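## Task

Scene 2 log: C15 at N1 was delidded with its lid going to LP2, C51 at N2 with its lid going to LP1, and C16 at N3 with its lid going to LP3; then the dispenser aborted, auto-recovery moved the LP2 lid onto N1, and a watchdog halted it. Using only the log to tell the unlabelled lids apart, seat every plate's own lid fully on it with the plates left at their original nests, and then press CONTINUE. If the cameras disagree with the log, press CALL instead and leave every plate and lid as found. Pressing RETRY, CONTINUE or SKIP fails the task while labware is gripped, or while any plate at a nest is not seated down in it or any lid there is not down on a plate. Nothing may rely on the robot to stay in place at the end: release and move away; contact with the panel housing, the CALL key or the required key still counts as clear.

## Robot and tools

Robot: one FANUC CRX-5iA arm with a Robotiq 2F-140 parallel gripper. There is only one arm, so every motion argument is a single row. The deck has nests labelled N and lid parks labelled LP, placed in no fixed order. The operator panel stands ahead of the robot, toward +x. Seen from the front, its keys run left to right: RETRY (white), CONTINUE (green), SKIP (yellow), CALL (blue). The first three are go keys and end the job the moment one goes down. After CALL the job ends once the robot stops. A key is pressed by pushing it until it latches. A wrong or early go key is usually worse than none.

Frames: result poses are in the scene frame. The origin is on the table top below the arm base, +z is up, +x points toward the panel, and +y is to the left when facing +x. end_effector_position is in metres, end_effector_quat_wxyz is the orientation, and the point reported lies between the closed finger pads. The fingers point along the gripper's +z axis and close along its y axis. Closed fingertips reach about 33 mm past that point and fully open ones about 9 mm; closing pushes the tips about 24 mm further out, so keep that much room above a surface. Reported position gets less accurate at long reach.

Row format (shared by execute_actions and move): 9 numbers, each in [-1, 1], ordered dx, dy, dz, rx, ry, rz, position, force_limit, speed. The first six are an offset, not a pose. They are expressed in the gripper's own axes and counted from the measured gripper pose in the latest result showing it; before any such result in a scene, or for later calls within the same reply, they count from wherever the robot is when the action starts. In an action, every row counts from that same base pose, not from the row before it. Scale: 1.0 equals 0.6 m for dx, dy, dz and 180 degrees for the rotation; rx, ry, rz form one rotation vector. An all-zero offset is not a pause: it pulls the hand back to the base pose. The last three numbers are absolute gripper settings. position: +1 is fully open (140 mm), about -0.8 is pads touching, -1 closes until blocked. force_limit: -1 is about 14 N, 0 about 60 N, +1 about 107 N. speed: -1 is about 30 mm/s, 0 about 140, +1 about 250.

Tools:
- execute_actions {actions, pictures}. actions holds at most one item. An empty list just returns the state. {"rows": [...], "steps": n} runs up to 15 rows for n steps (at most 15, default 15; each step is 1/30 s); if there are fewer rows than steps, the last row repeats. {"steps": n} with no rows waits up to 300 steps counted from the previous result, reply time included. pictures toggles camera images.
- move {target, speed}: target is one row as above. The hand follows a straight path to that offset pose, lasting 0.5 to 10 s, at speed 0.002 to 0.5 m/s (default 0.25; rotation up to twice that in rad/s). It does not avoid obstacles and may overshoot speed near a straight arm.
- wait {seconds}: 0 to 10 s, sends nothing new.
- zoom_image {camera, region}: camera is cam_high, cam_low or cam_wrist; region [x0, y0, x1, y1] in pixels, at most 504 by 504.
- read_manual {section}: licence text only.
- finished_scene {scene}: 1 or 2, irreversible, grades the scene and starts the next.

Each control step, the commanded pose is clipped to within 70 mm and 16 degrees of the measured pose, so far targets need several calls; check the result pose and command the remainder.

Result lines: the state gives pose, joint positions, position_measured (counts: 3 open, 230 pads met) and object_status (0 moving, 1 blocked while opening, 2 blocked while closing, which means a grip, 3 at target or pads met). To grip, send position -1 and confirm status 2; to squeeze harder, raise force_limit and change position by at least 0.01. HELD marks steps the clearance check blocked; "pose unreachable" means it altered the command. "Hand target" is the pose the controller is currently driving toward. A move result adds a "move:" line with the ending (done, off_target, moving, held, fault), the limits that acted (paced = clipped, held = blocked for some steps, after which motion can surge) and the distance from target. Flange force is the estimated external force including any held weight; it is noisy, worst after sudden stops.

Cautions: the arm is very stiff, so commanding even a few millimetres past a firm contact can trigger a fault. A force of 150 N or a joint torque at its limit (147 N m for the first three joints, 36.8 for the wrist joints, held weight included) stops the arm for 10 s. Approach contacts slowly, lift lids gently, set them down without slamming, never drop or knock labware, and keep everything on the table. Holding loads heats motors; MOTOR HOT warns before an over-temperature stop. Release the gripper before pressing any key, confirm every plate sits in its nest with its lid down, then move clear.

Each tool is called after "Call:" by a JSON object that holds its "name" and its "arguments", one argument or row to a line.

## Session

Call:
{"name": "execute_actions", "arguments": {
  "actions": []
}}

Scene clock: 0.00 s of 9600.00 s.
end_effector_position=(+0.8301, -0.3072, +0.3663) position_measured=3 object_status=3 end_effector_quat_wxyz=(+0.508, +0.352, +0.579, +0.531)
Joint positions: [-0.013  1.601  0.43   0.071  1.754  2.365]
Joint velocities: [-0.001  0.002 -0.    -0.001 -0.001 -0.   ]
Flange force (N, the push that the arm receives, along the gripper's own x y z axes): no reading
Hand target: +0.830, -0.307, +0.366; +0.508, +0.352, +0.579, +0.531

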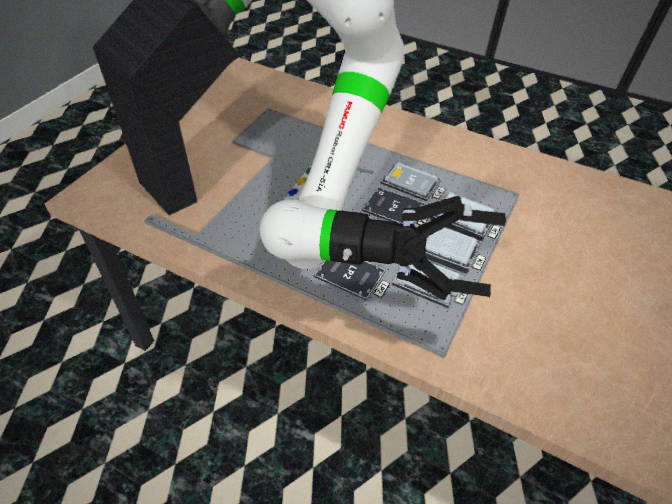

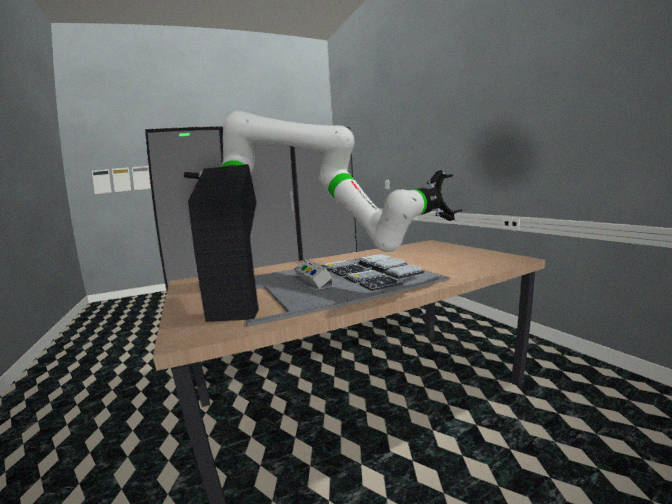

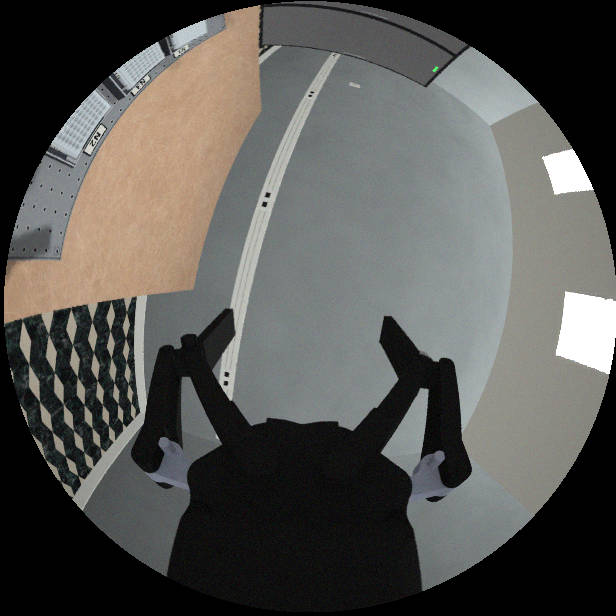

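Call:
{"name": "move", "arguments": {
  "target": [0.53,-0.025,-0.272,0.395,0.378,-0.262,1,0,0]
}}

Scene clock: 6.70 s of 9600.00 s.
end_effector_position=(+0.6002, -0.0515, +0.2696) position_measured=3 object_status=3 end_effector_quat_wxyz=(+0.002, +0.001, +1.000, -0.003)
Joint positions: [-0.434  0.596 -0.35   2.064  1.241  2.871]
Joint velocities: [ 0.    -0.     0.001  0.     0.001 -0.001]
Flange force (N, the push that the arm receives, along the gripper's own x y z axes): [2.4 -0.8 -2.4]
Hand target: +0.600, -0.051, +0.270; +0.002, +0.001, +1.000, -0.003
Off the commanded pose: 0.001 m, 0 deg.
move: done

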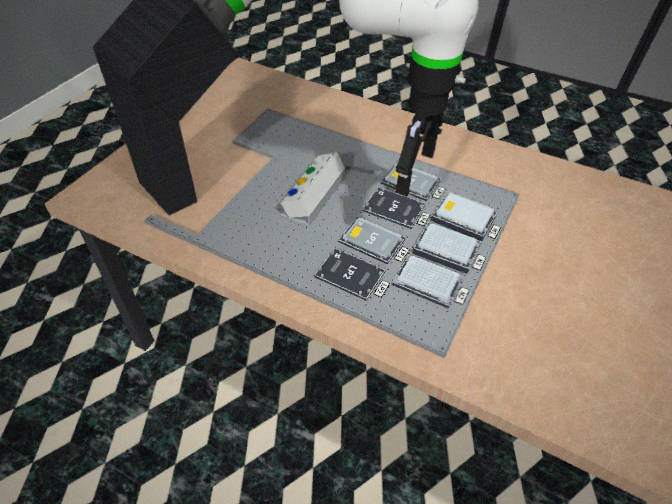

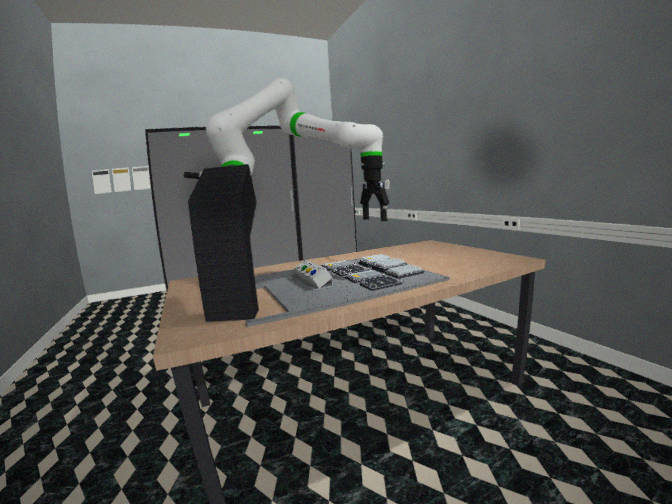

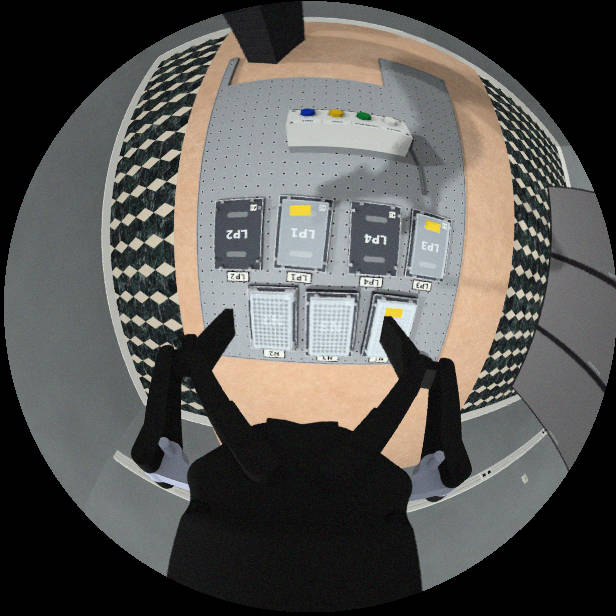

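Call:
{"name": "move", "arguments": {
  "target": [0.133,-0.022,0.28,0,0,0,0.55,-0.6,0]
}}

Call:
{"name": "zoom_image", "arguments": {
  "camera": "cam_high",
  "region": [300, 150, 520, 320]
}}

Call:
{"name": "zoom_image", "arguments": {
  "camera": "cam_wrist",
  "region": [180, 180, 440, 440]
}}

Scene clock: 9.70 s of 9600.00 s.
end_effector_position=(+0.5205, -0.0652, +0.1014) position_measured=59 object_status=3 end_effector_quat_wxyz=(+0.001, +0.001, +1.000, -0.003)
Joint positions: [-0.119  0.708 -0.584  1.637  1.012  3.192]
Joint velocities: [ 0.001  0.    -0.001 -0.001 -0.001  0.003]
Flange force (N, the push that the arm receives, along the gripper's own x y z axes): [2.4 -0.7 -2.5]
Hand target: +0.520, -0.065, +0.101; +0.001, +0.001, +1.000, -0.003
Off the commanded pose: 0.000 m, 0 deg.
move: done

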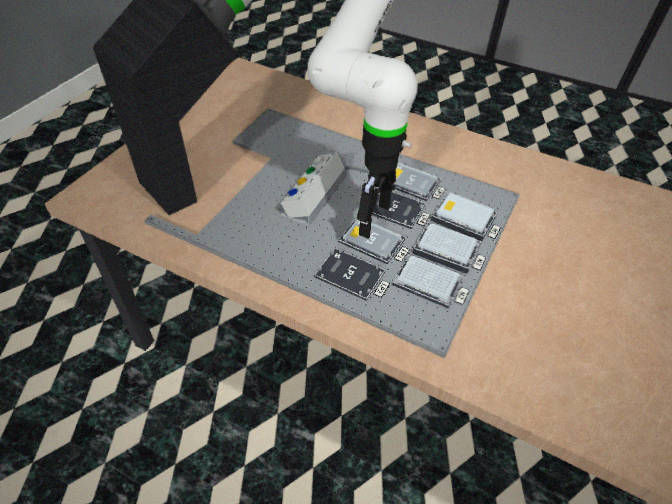

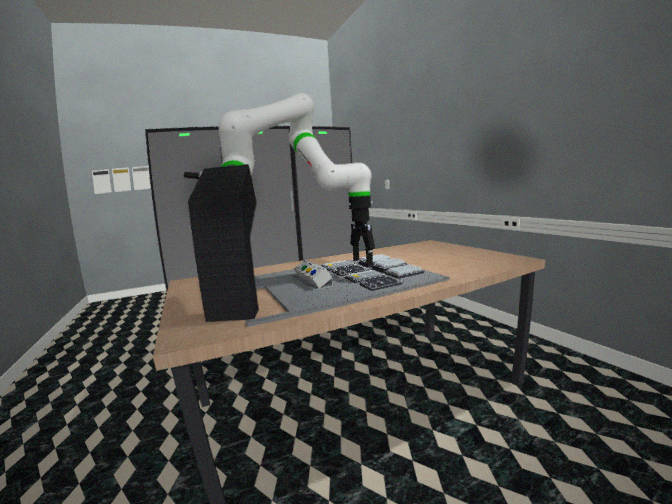

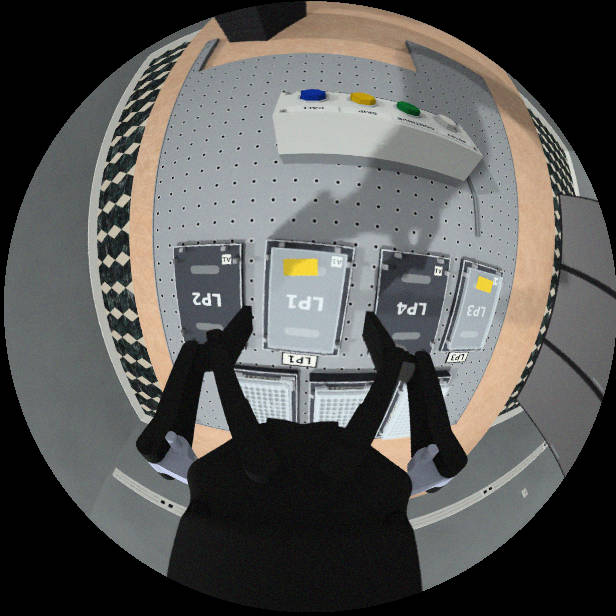

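Region (300, 150, 520, 320) of cam_high's 672x504 image, scaled by 2.291, with more detail than that image has; it fills the top 389 rows of this view, and the rest is white.

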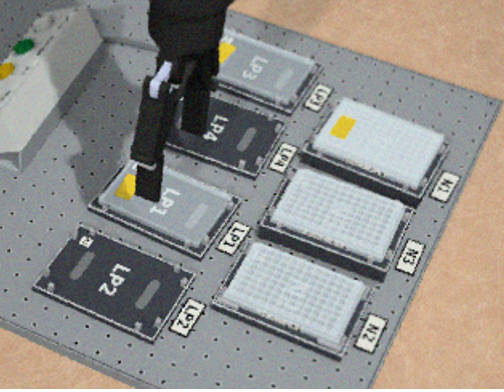

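Region (180, 180, 440, 440) of cam_wrist's 616x616 image, scaled by 1.938, with more detail than that image has.

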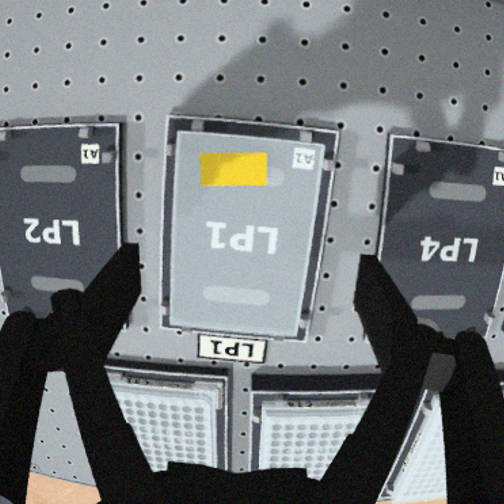

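Call:
{"name": "zoom_image", "arguments": {
  "camera": "cam_wrist",
  "region": [230, 360, 460, 420]
}}

Call:
{"name": "move", "arguments": {
  "target": [0,-0.003,0.065,0,0,0,0.55,-0.6,0],
  "speed": 0.08
}}

Call:
{"name": "zoom_image", "arguments": {
  "camera": "cam_wrist",
  "region": [180, 200, 440, 460]
}}

Call:
{"name": "zoom_image", "arguments": {
  "camera": "cam_high",
  "region": [320, 190, 430, 280]
}}

Region (230, 360, 460, 420) of cam_wrist's 616x616 image, scaled by 2.191, with more detail than that image has; it fills the top 131 rows of this view, and the rest is white.

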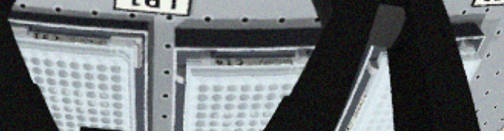

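Scene clock: 12.87 s of 9600.00 s.
end_effector_position=(+0.5206, -0.0671, +0.0624) position_measured=59 object_status=3 end_effector_quat_wxyz=(+0.001, +0.001, +1.000, -0.003)
Joint positions: [-0.03   0.762 -0.558  1.533  0.989  3.225]
Joint velocities: [ 0.     0.002  0.    -0.002 -0.001  0.   ]
Flange force (N, the push that the arm receives, along the gripper's own x y z axes): [2.9 -2.1 -6.0]
Hand target: +0.521, -0.067, +0.062; +0.001, +0.001, +1.000, -0.003
Off the commanded pose: 0.000 m, 0 deg.
move: done

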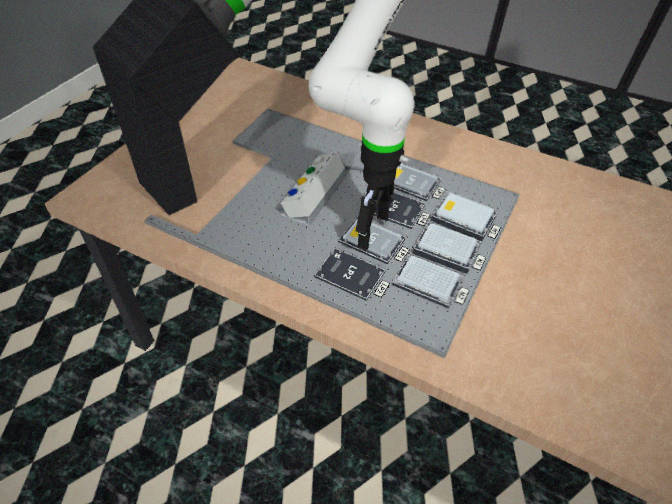

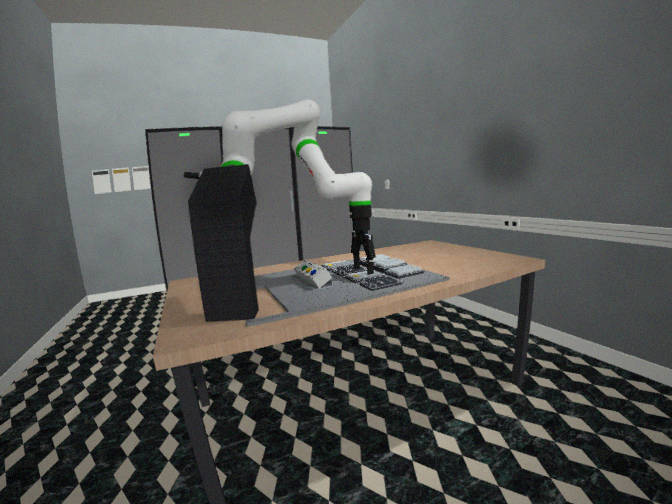

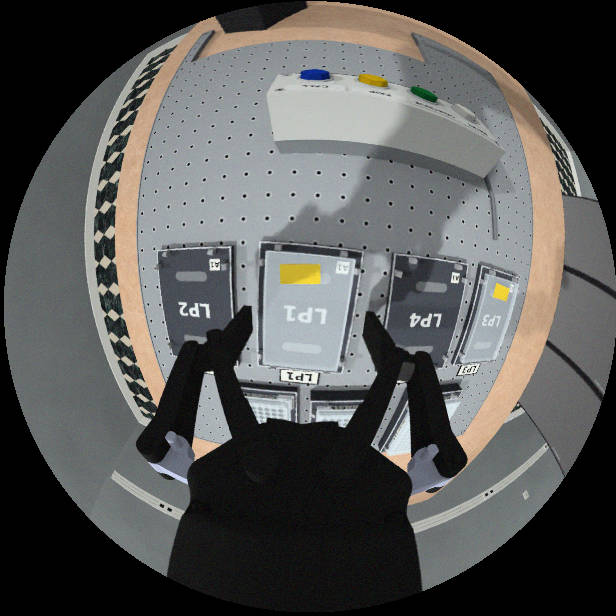

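Region (180, 200, 440, 460) of cam_wrist's 616x616 image, scaled by 1.938, with more detail than that image has.

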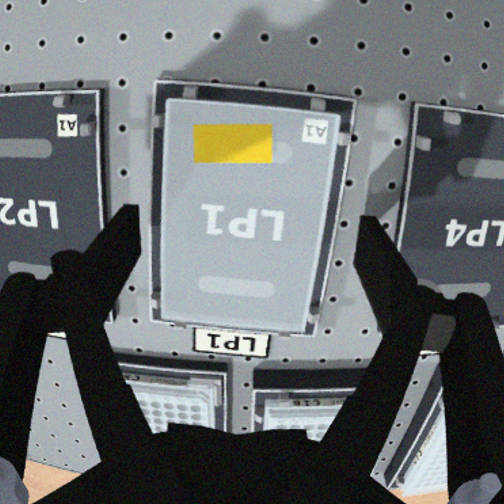

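Region (320, 190, 430, 280) of cam_high's 672x504 image, scaled by 4.582, with more detail than that image has; it fills the top 412 rows of this view, and the rest is white.

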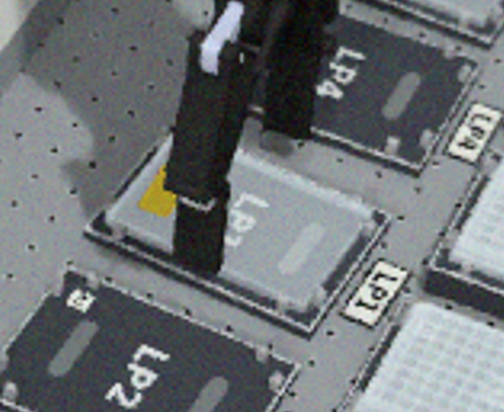

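Call:
{"name": "move", "arguments": {
  "target": [0,0,0.017,0,0,0.008,0.38,-0.6,0],
  "speed": 0.02
}}

Call:
{"name": "zoom_image", "arguments": {
  "camera": "cam_wrist",
  "region": [180, 200, 440, 460]
}}

Call:
{"name": "zoom_image", "arguments": {
  "camera": "cam_high",
  "region": [320, 190, 430, 280]
}}

Call:
{"name": "zoom_image", "arguments": {
  "camera": "cam_low",
  "region": [330, 245, 430, 295]
}}

Scene clock: 17.47 s of 9600.00 s.
end_effector_position=(+0.5206, -0.0671, +0.0522) position_measured=81 object_status=3 end_effector_quat_wxyz=(+0.001, +0.014, +1.000, -0.003)
Joint positions: [-0.007  0.776 -0.551  1.506  0.983  3.208]
Joint velocities: [ 0.     0.001 -0.     0.001  0.001  0.001]
Flange force (N, the push that the arm receives, along the gripper's own x y z axes): [1.6 -1.9 -4.8]
Hand target: +0.521, -0.067, +0.052; +0.001, +0.014, +1.000, -0.003
Off the commanded pose: 0.000 m, 0 deg.
After step 90, 0.73 s passed at rest.
move: done

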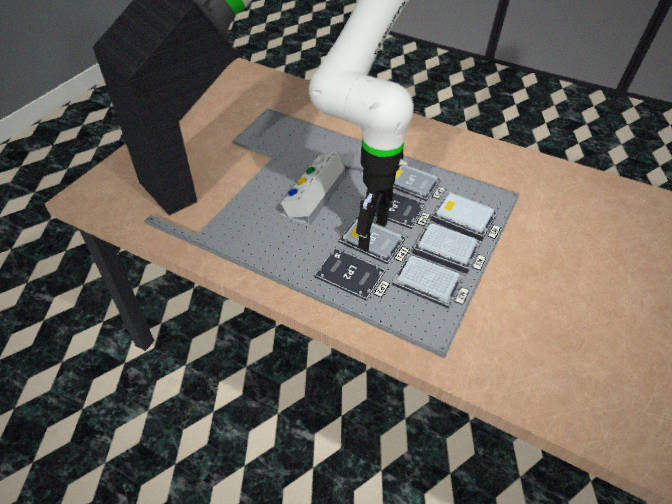

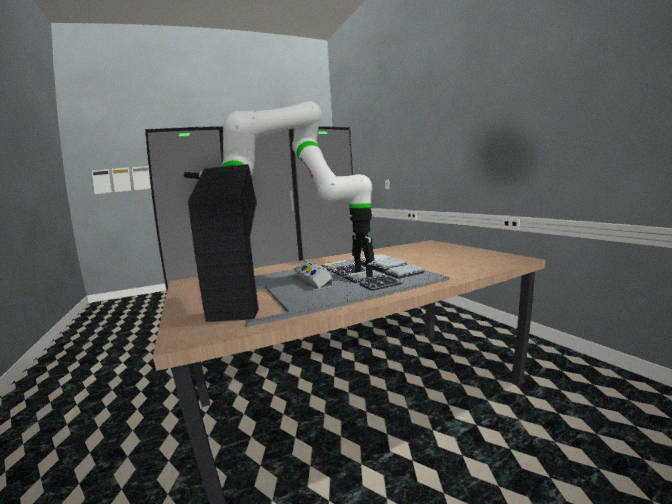

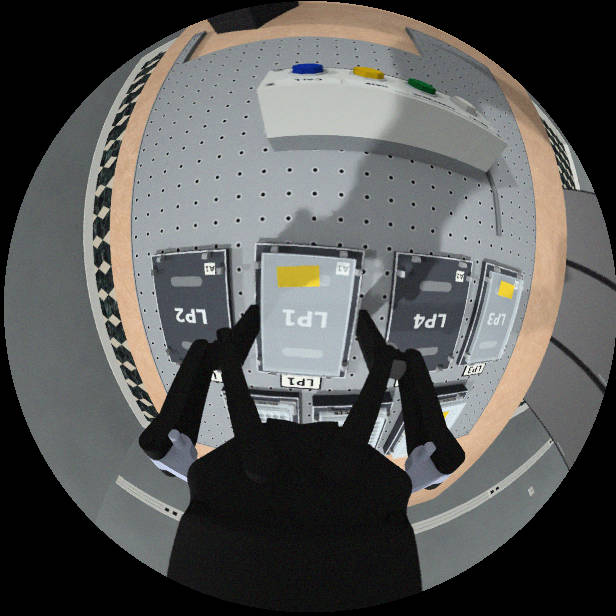

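Region (180, 200, 440, 460) of cam_wrist's 616x616 image, scaled by 1.938, with more detail than that image has.

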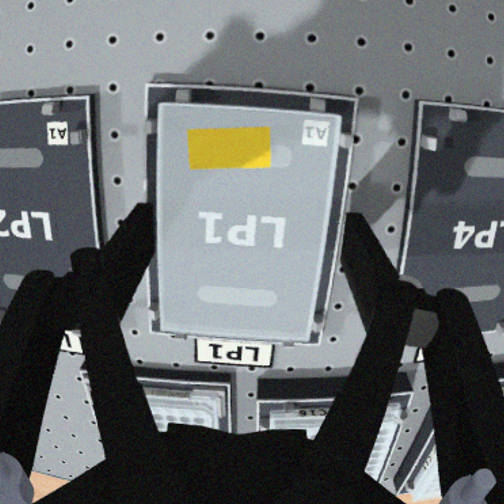

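Region (320, 190, 430, 280) of cam_high's 672x504 image, scaled by 4.582, with more detail than that image has; it fills the top 412 rows of this view, and the rest is white.

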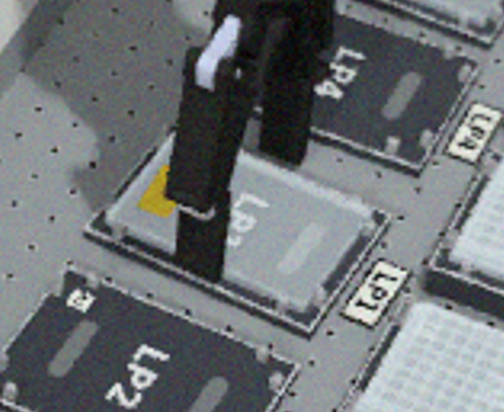

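Region (330, 245, 430, 295) of cam_low's 672x504 image, scaled by 5.040, with more detail than that image has.

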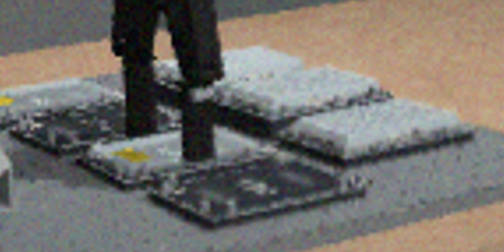

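Call:
{"name": "move", "arguments": {
  "target": [0,-0.0035,0.011,0,0,0.003,0.38,-0.6,0],
  "speed": 0.015
}}

Call:
{"name": "zoom_image", "arguments": {
  "camera": "cam_wrist",
  "region": [180, 200, 440, 460]
}}

Call:
{"name": "zoom_image", "arguments": {
  "camera": "cam_high",
  "region": [320, 190, 430, 280]
}}

Scene clock: 19.77 s of 9600.00 s.
end_effector_position=(+0.5207, -0.0692, +0.0459) position_measured=81 object_status=3 end_effector_quat_wxyz=(+0.002, +0.019, +1.000, -0.003)
Joint positions: [ 0.004  0.789 -0.543  1.491  0.981  3.205]
Joint velocities: [ 0.002  0.     0.001 -0.001 -0.001 -0.001]
Flange force (N, the push that the arm receives, along the gripper's own x y z axes): [35.9 24.8 -121.0]
Hand target: +0.521, -0.069, +0.046; +0.001, +0.019, +1.000, -0.003
Off the commanded pose: 0.000 m, 0 deg.
move: done

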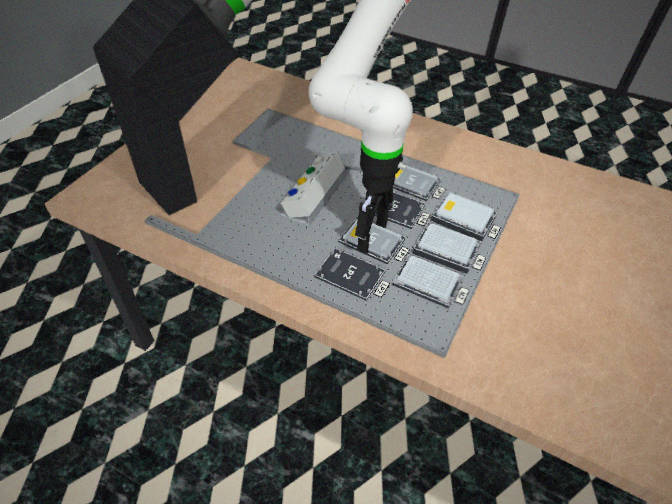

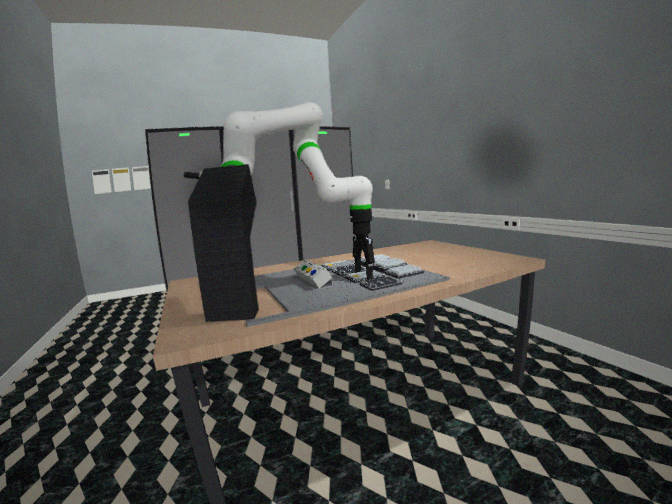

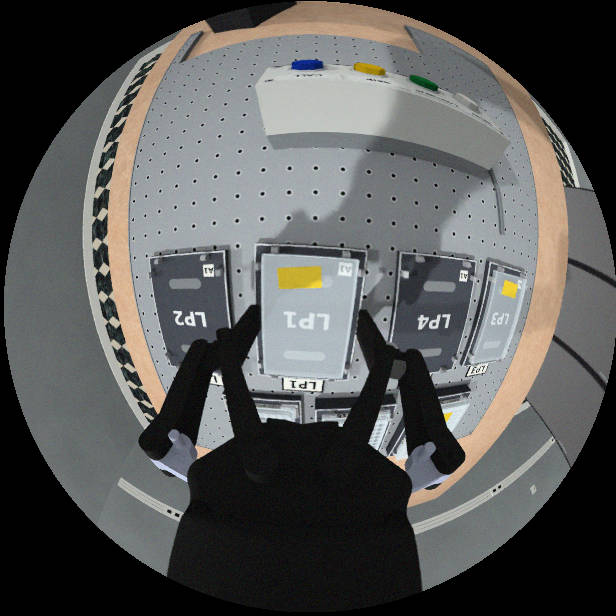

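Region (180, 200, 440, 460) of cam_wrist's 616x616 image, scaled by 1.938, with more detail than that image has.

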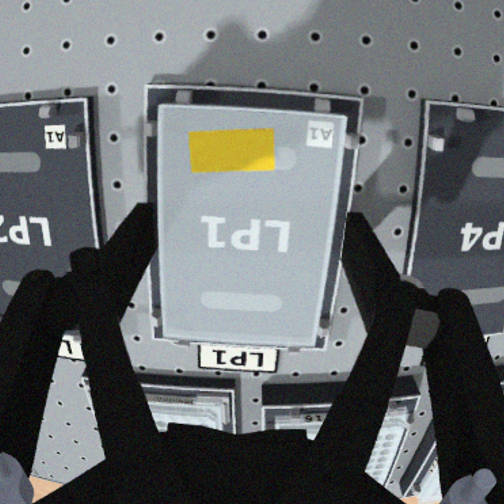

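Region (320, 190, 430, 280) of cam_high's 672x504 image, scaled by 4.582, with more detail than that image has; it fills the top 412 rows of this view, and the rest is white.

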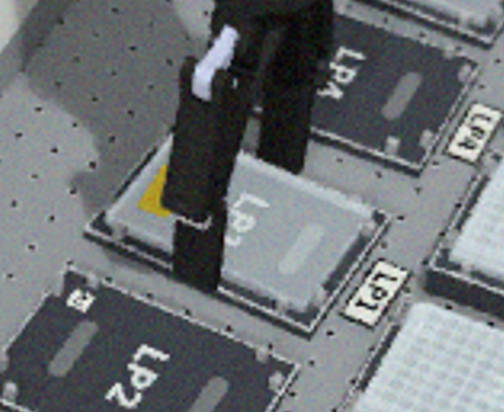

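Call:
{"name": "move", "arguments": {
  "target": [0,0,-0.012,0,0,0,0.38,-0.6,0],
  "speed": 0.02
}}

Call:
{"name": "move", "arguments": {
  "target": [0,0,0,0,0,0,-1,-0.7,-1]
}}

Scene clock: 30.07 s of 9600.00 s.
end_effector_position=(+0.5209, -0.0690, +0.0465) position_measured=81 object_status=3 end_effector_quat_wxyz=(+0.002, +0.019, +1.000, -0.003)
Joint positions: [ 0.004  0.788 -0.544  1.491  0.982  3.205]
Joint velocities: [-0.001  0.001 -0.    -0.     0.     0.   ]
Flange force (N, the push that the arm receives, along the gripper's own x y z axes): [21.1 5.3 -51.1]
Hand target: +0.521, -0.069, +0.046; +0.002, +0.019, +1.000, -0.003
Off the commanded pose: 0.007 m, 0 deg.
FORCE FAULT: contact force on the arm reached its limit, and the arm stopped for 10 seconds. The contact can be on any part of the arm, not only on its tool. The arm ran no command of this call. The arm holds still and accepts commands again. Move the arm away from the contact; if what it grips holds it there, let go first. Pushing or pulling that hard again can fault the arm again.
The stop began at step 9 of this call (marked STOPPED below). From that step on the arm followed nothing that you had sent. Nothing is kept back now.
Steps of this call (steps 1 to 8: nothing new was sent; steps 9 to 309: the stop). Readings (end_effector_position | what the end effector reports):
1: (+0.5207, -0.0692, +0.0459) | position_measured=81 object_status=3
2: (+0.5207, -0.0692, +0.0458) | position_measured=81 object_status=3
4: (+0.5207, -0.0692, +0.0458) | position_measured=81 object_status=3
8: (+0.5208, -0.0692, +0.0458) | position_measured=81 object_status=3
9: (+0.5209, -0.0690, +0.0462) | position_measured=81 object_status=3 STOPPED
309: the state above
move: fault

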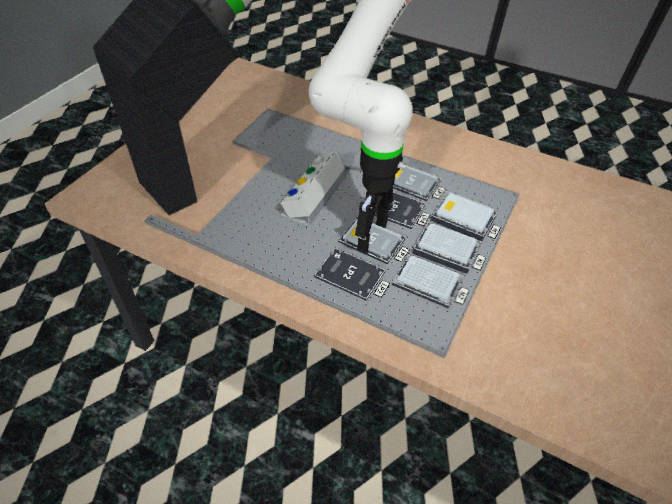

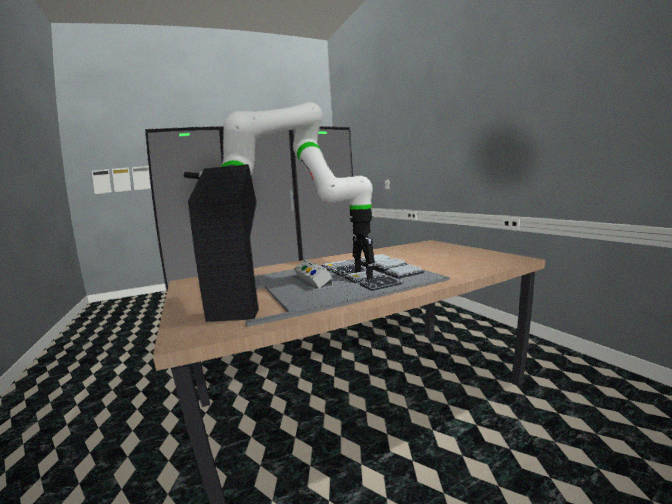

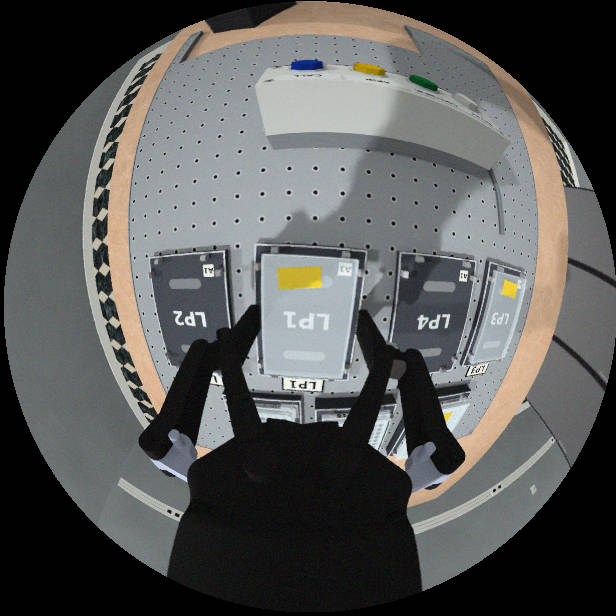

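not run: a fault stop came before this call.

Call:
{"name": "move", "arguments": {
  "target": [0,0,-0.009,0,0,0,0.38,-0.6,0],
  "speed": 0.02
}}

Call:
{"name": "move", "arguments": {
  "target": [0,0,0,0,0,0,-1,-0.7,-1]
}}

Scene clock: 31.80 s of 9600.00 s.
end_effector_position=(+0.5209, -0.0690, +0.0519) position_measured=81 object_status=3 end_effector_quat_wxyz=(+0.002, +0.019, +1.000, -0.003)
Joint positions: [-0.009  0.781 -0.548  1.505  0.984  3.201]
Joint velocities: [-0.     0.    -0.     0.001  0.001 -0.001]
Flange force (N, the push that the arm receives, along the gripper's own x y z axes): [0.3 -1.4 -5.4]
Hand target: +0.521, -0.069, +0.052; +0.002, +0.019, +1.000, -0.003
Off the commanded pose: 0.000 m, 0 deg.
move: done

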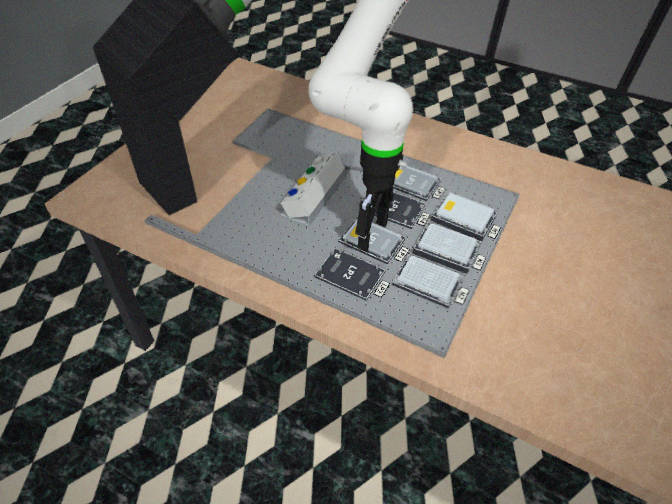

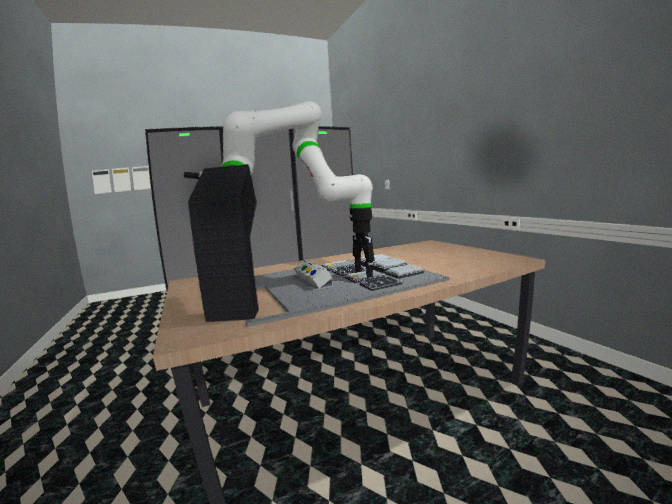

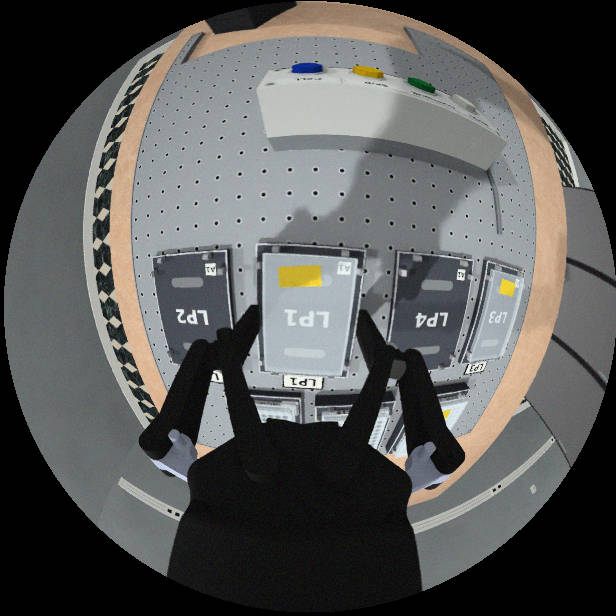

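Scene clock: 32.47 s of 9600.00 s.
end_effector_position=(+0.5209, -0.0692, +0.0521) position_measured=102 object_status=2 end_effector_quat_wxyz=(+0.002, +0.019, +1.000, -0.003)
Joint positions: [-0.009  0.781 -0.548  1.505  0.984  3.201]
Joint velocities: [ 0.     0.    -0.    -0.001  0.     0.001]
Flange force (N, the push that the arm receives, along the gripper's own x y z axes): [8.5 -21.3 -26.9]
Hand target: +0.521, -0.069, +0.052; +0.002, +0.019, +1.000, -0.003
Off the commanded pose: 0.000 m, 0 deg.
move: done

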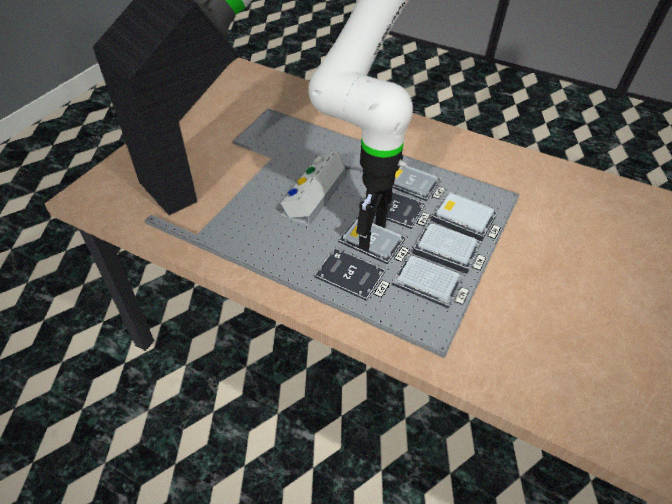

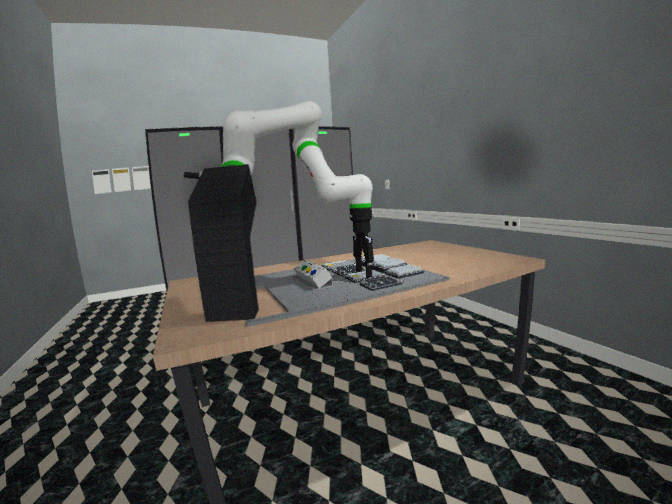

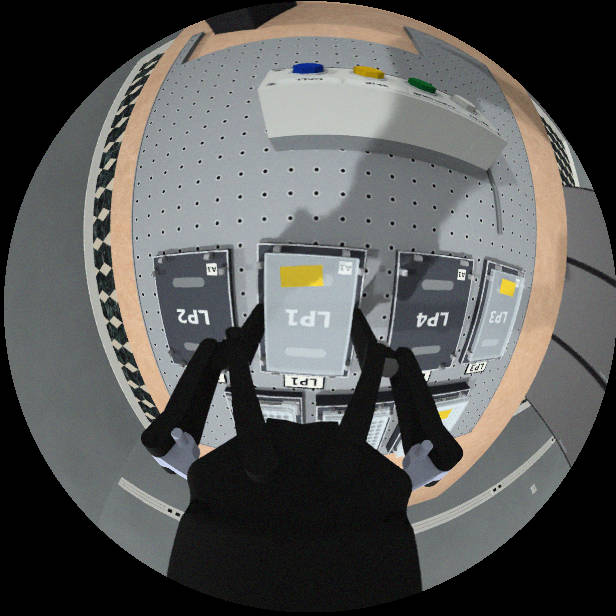

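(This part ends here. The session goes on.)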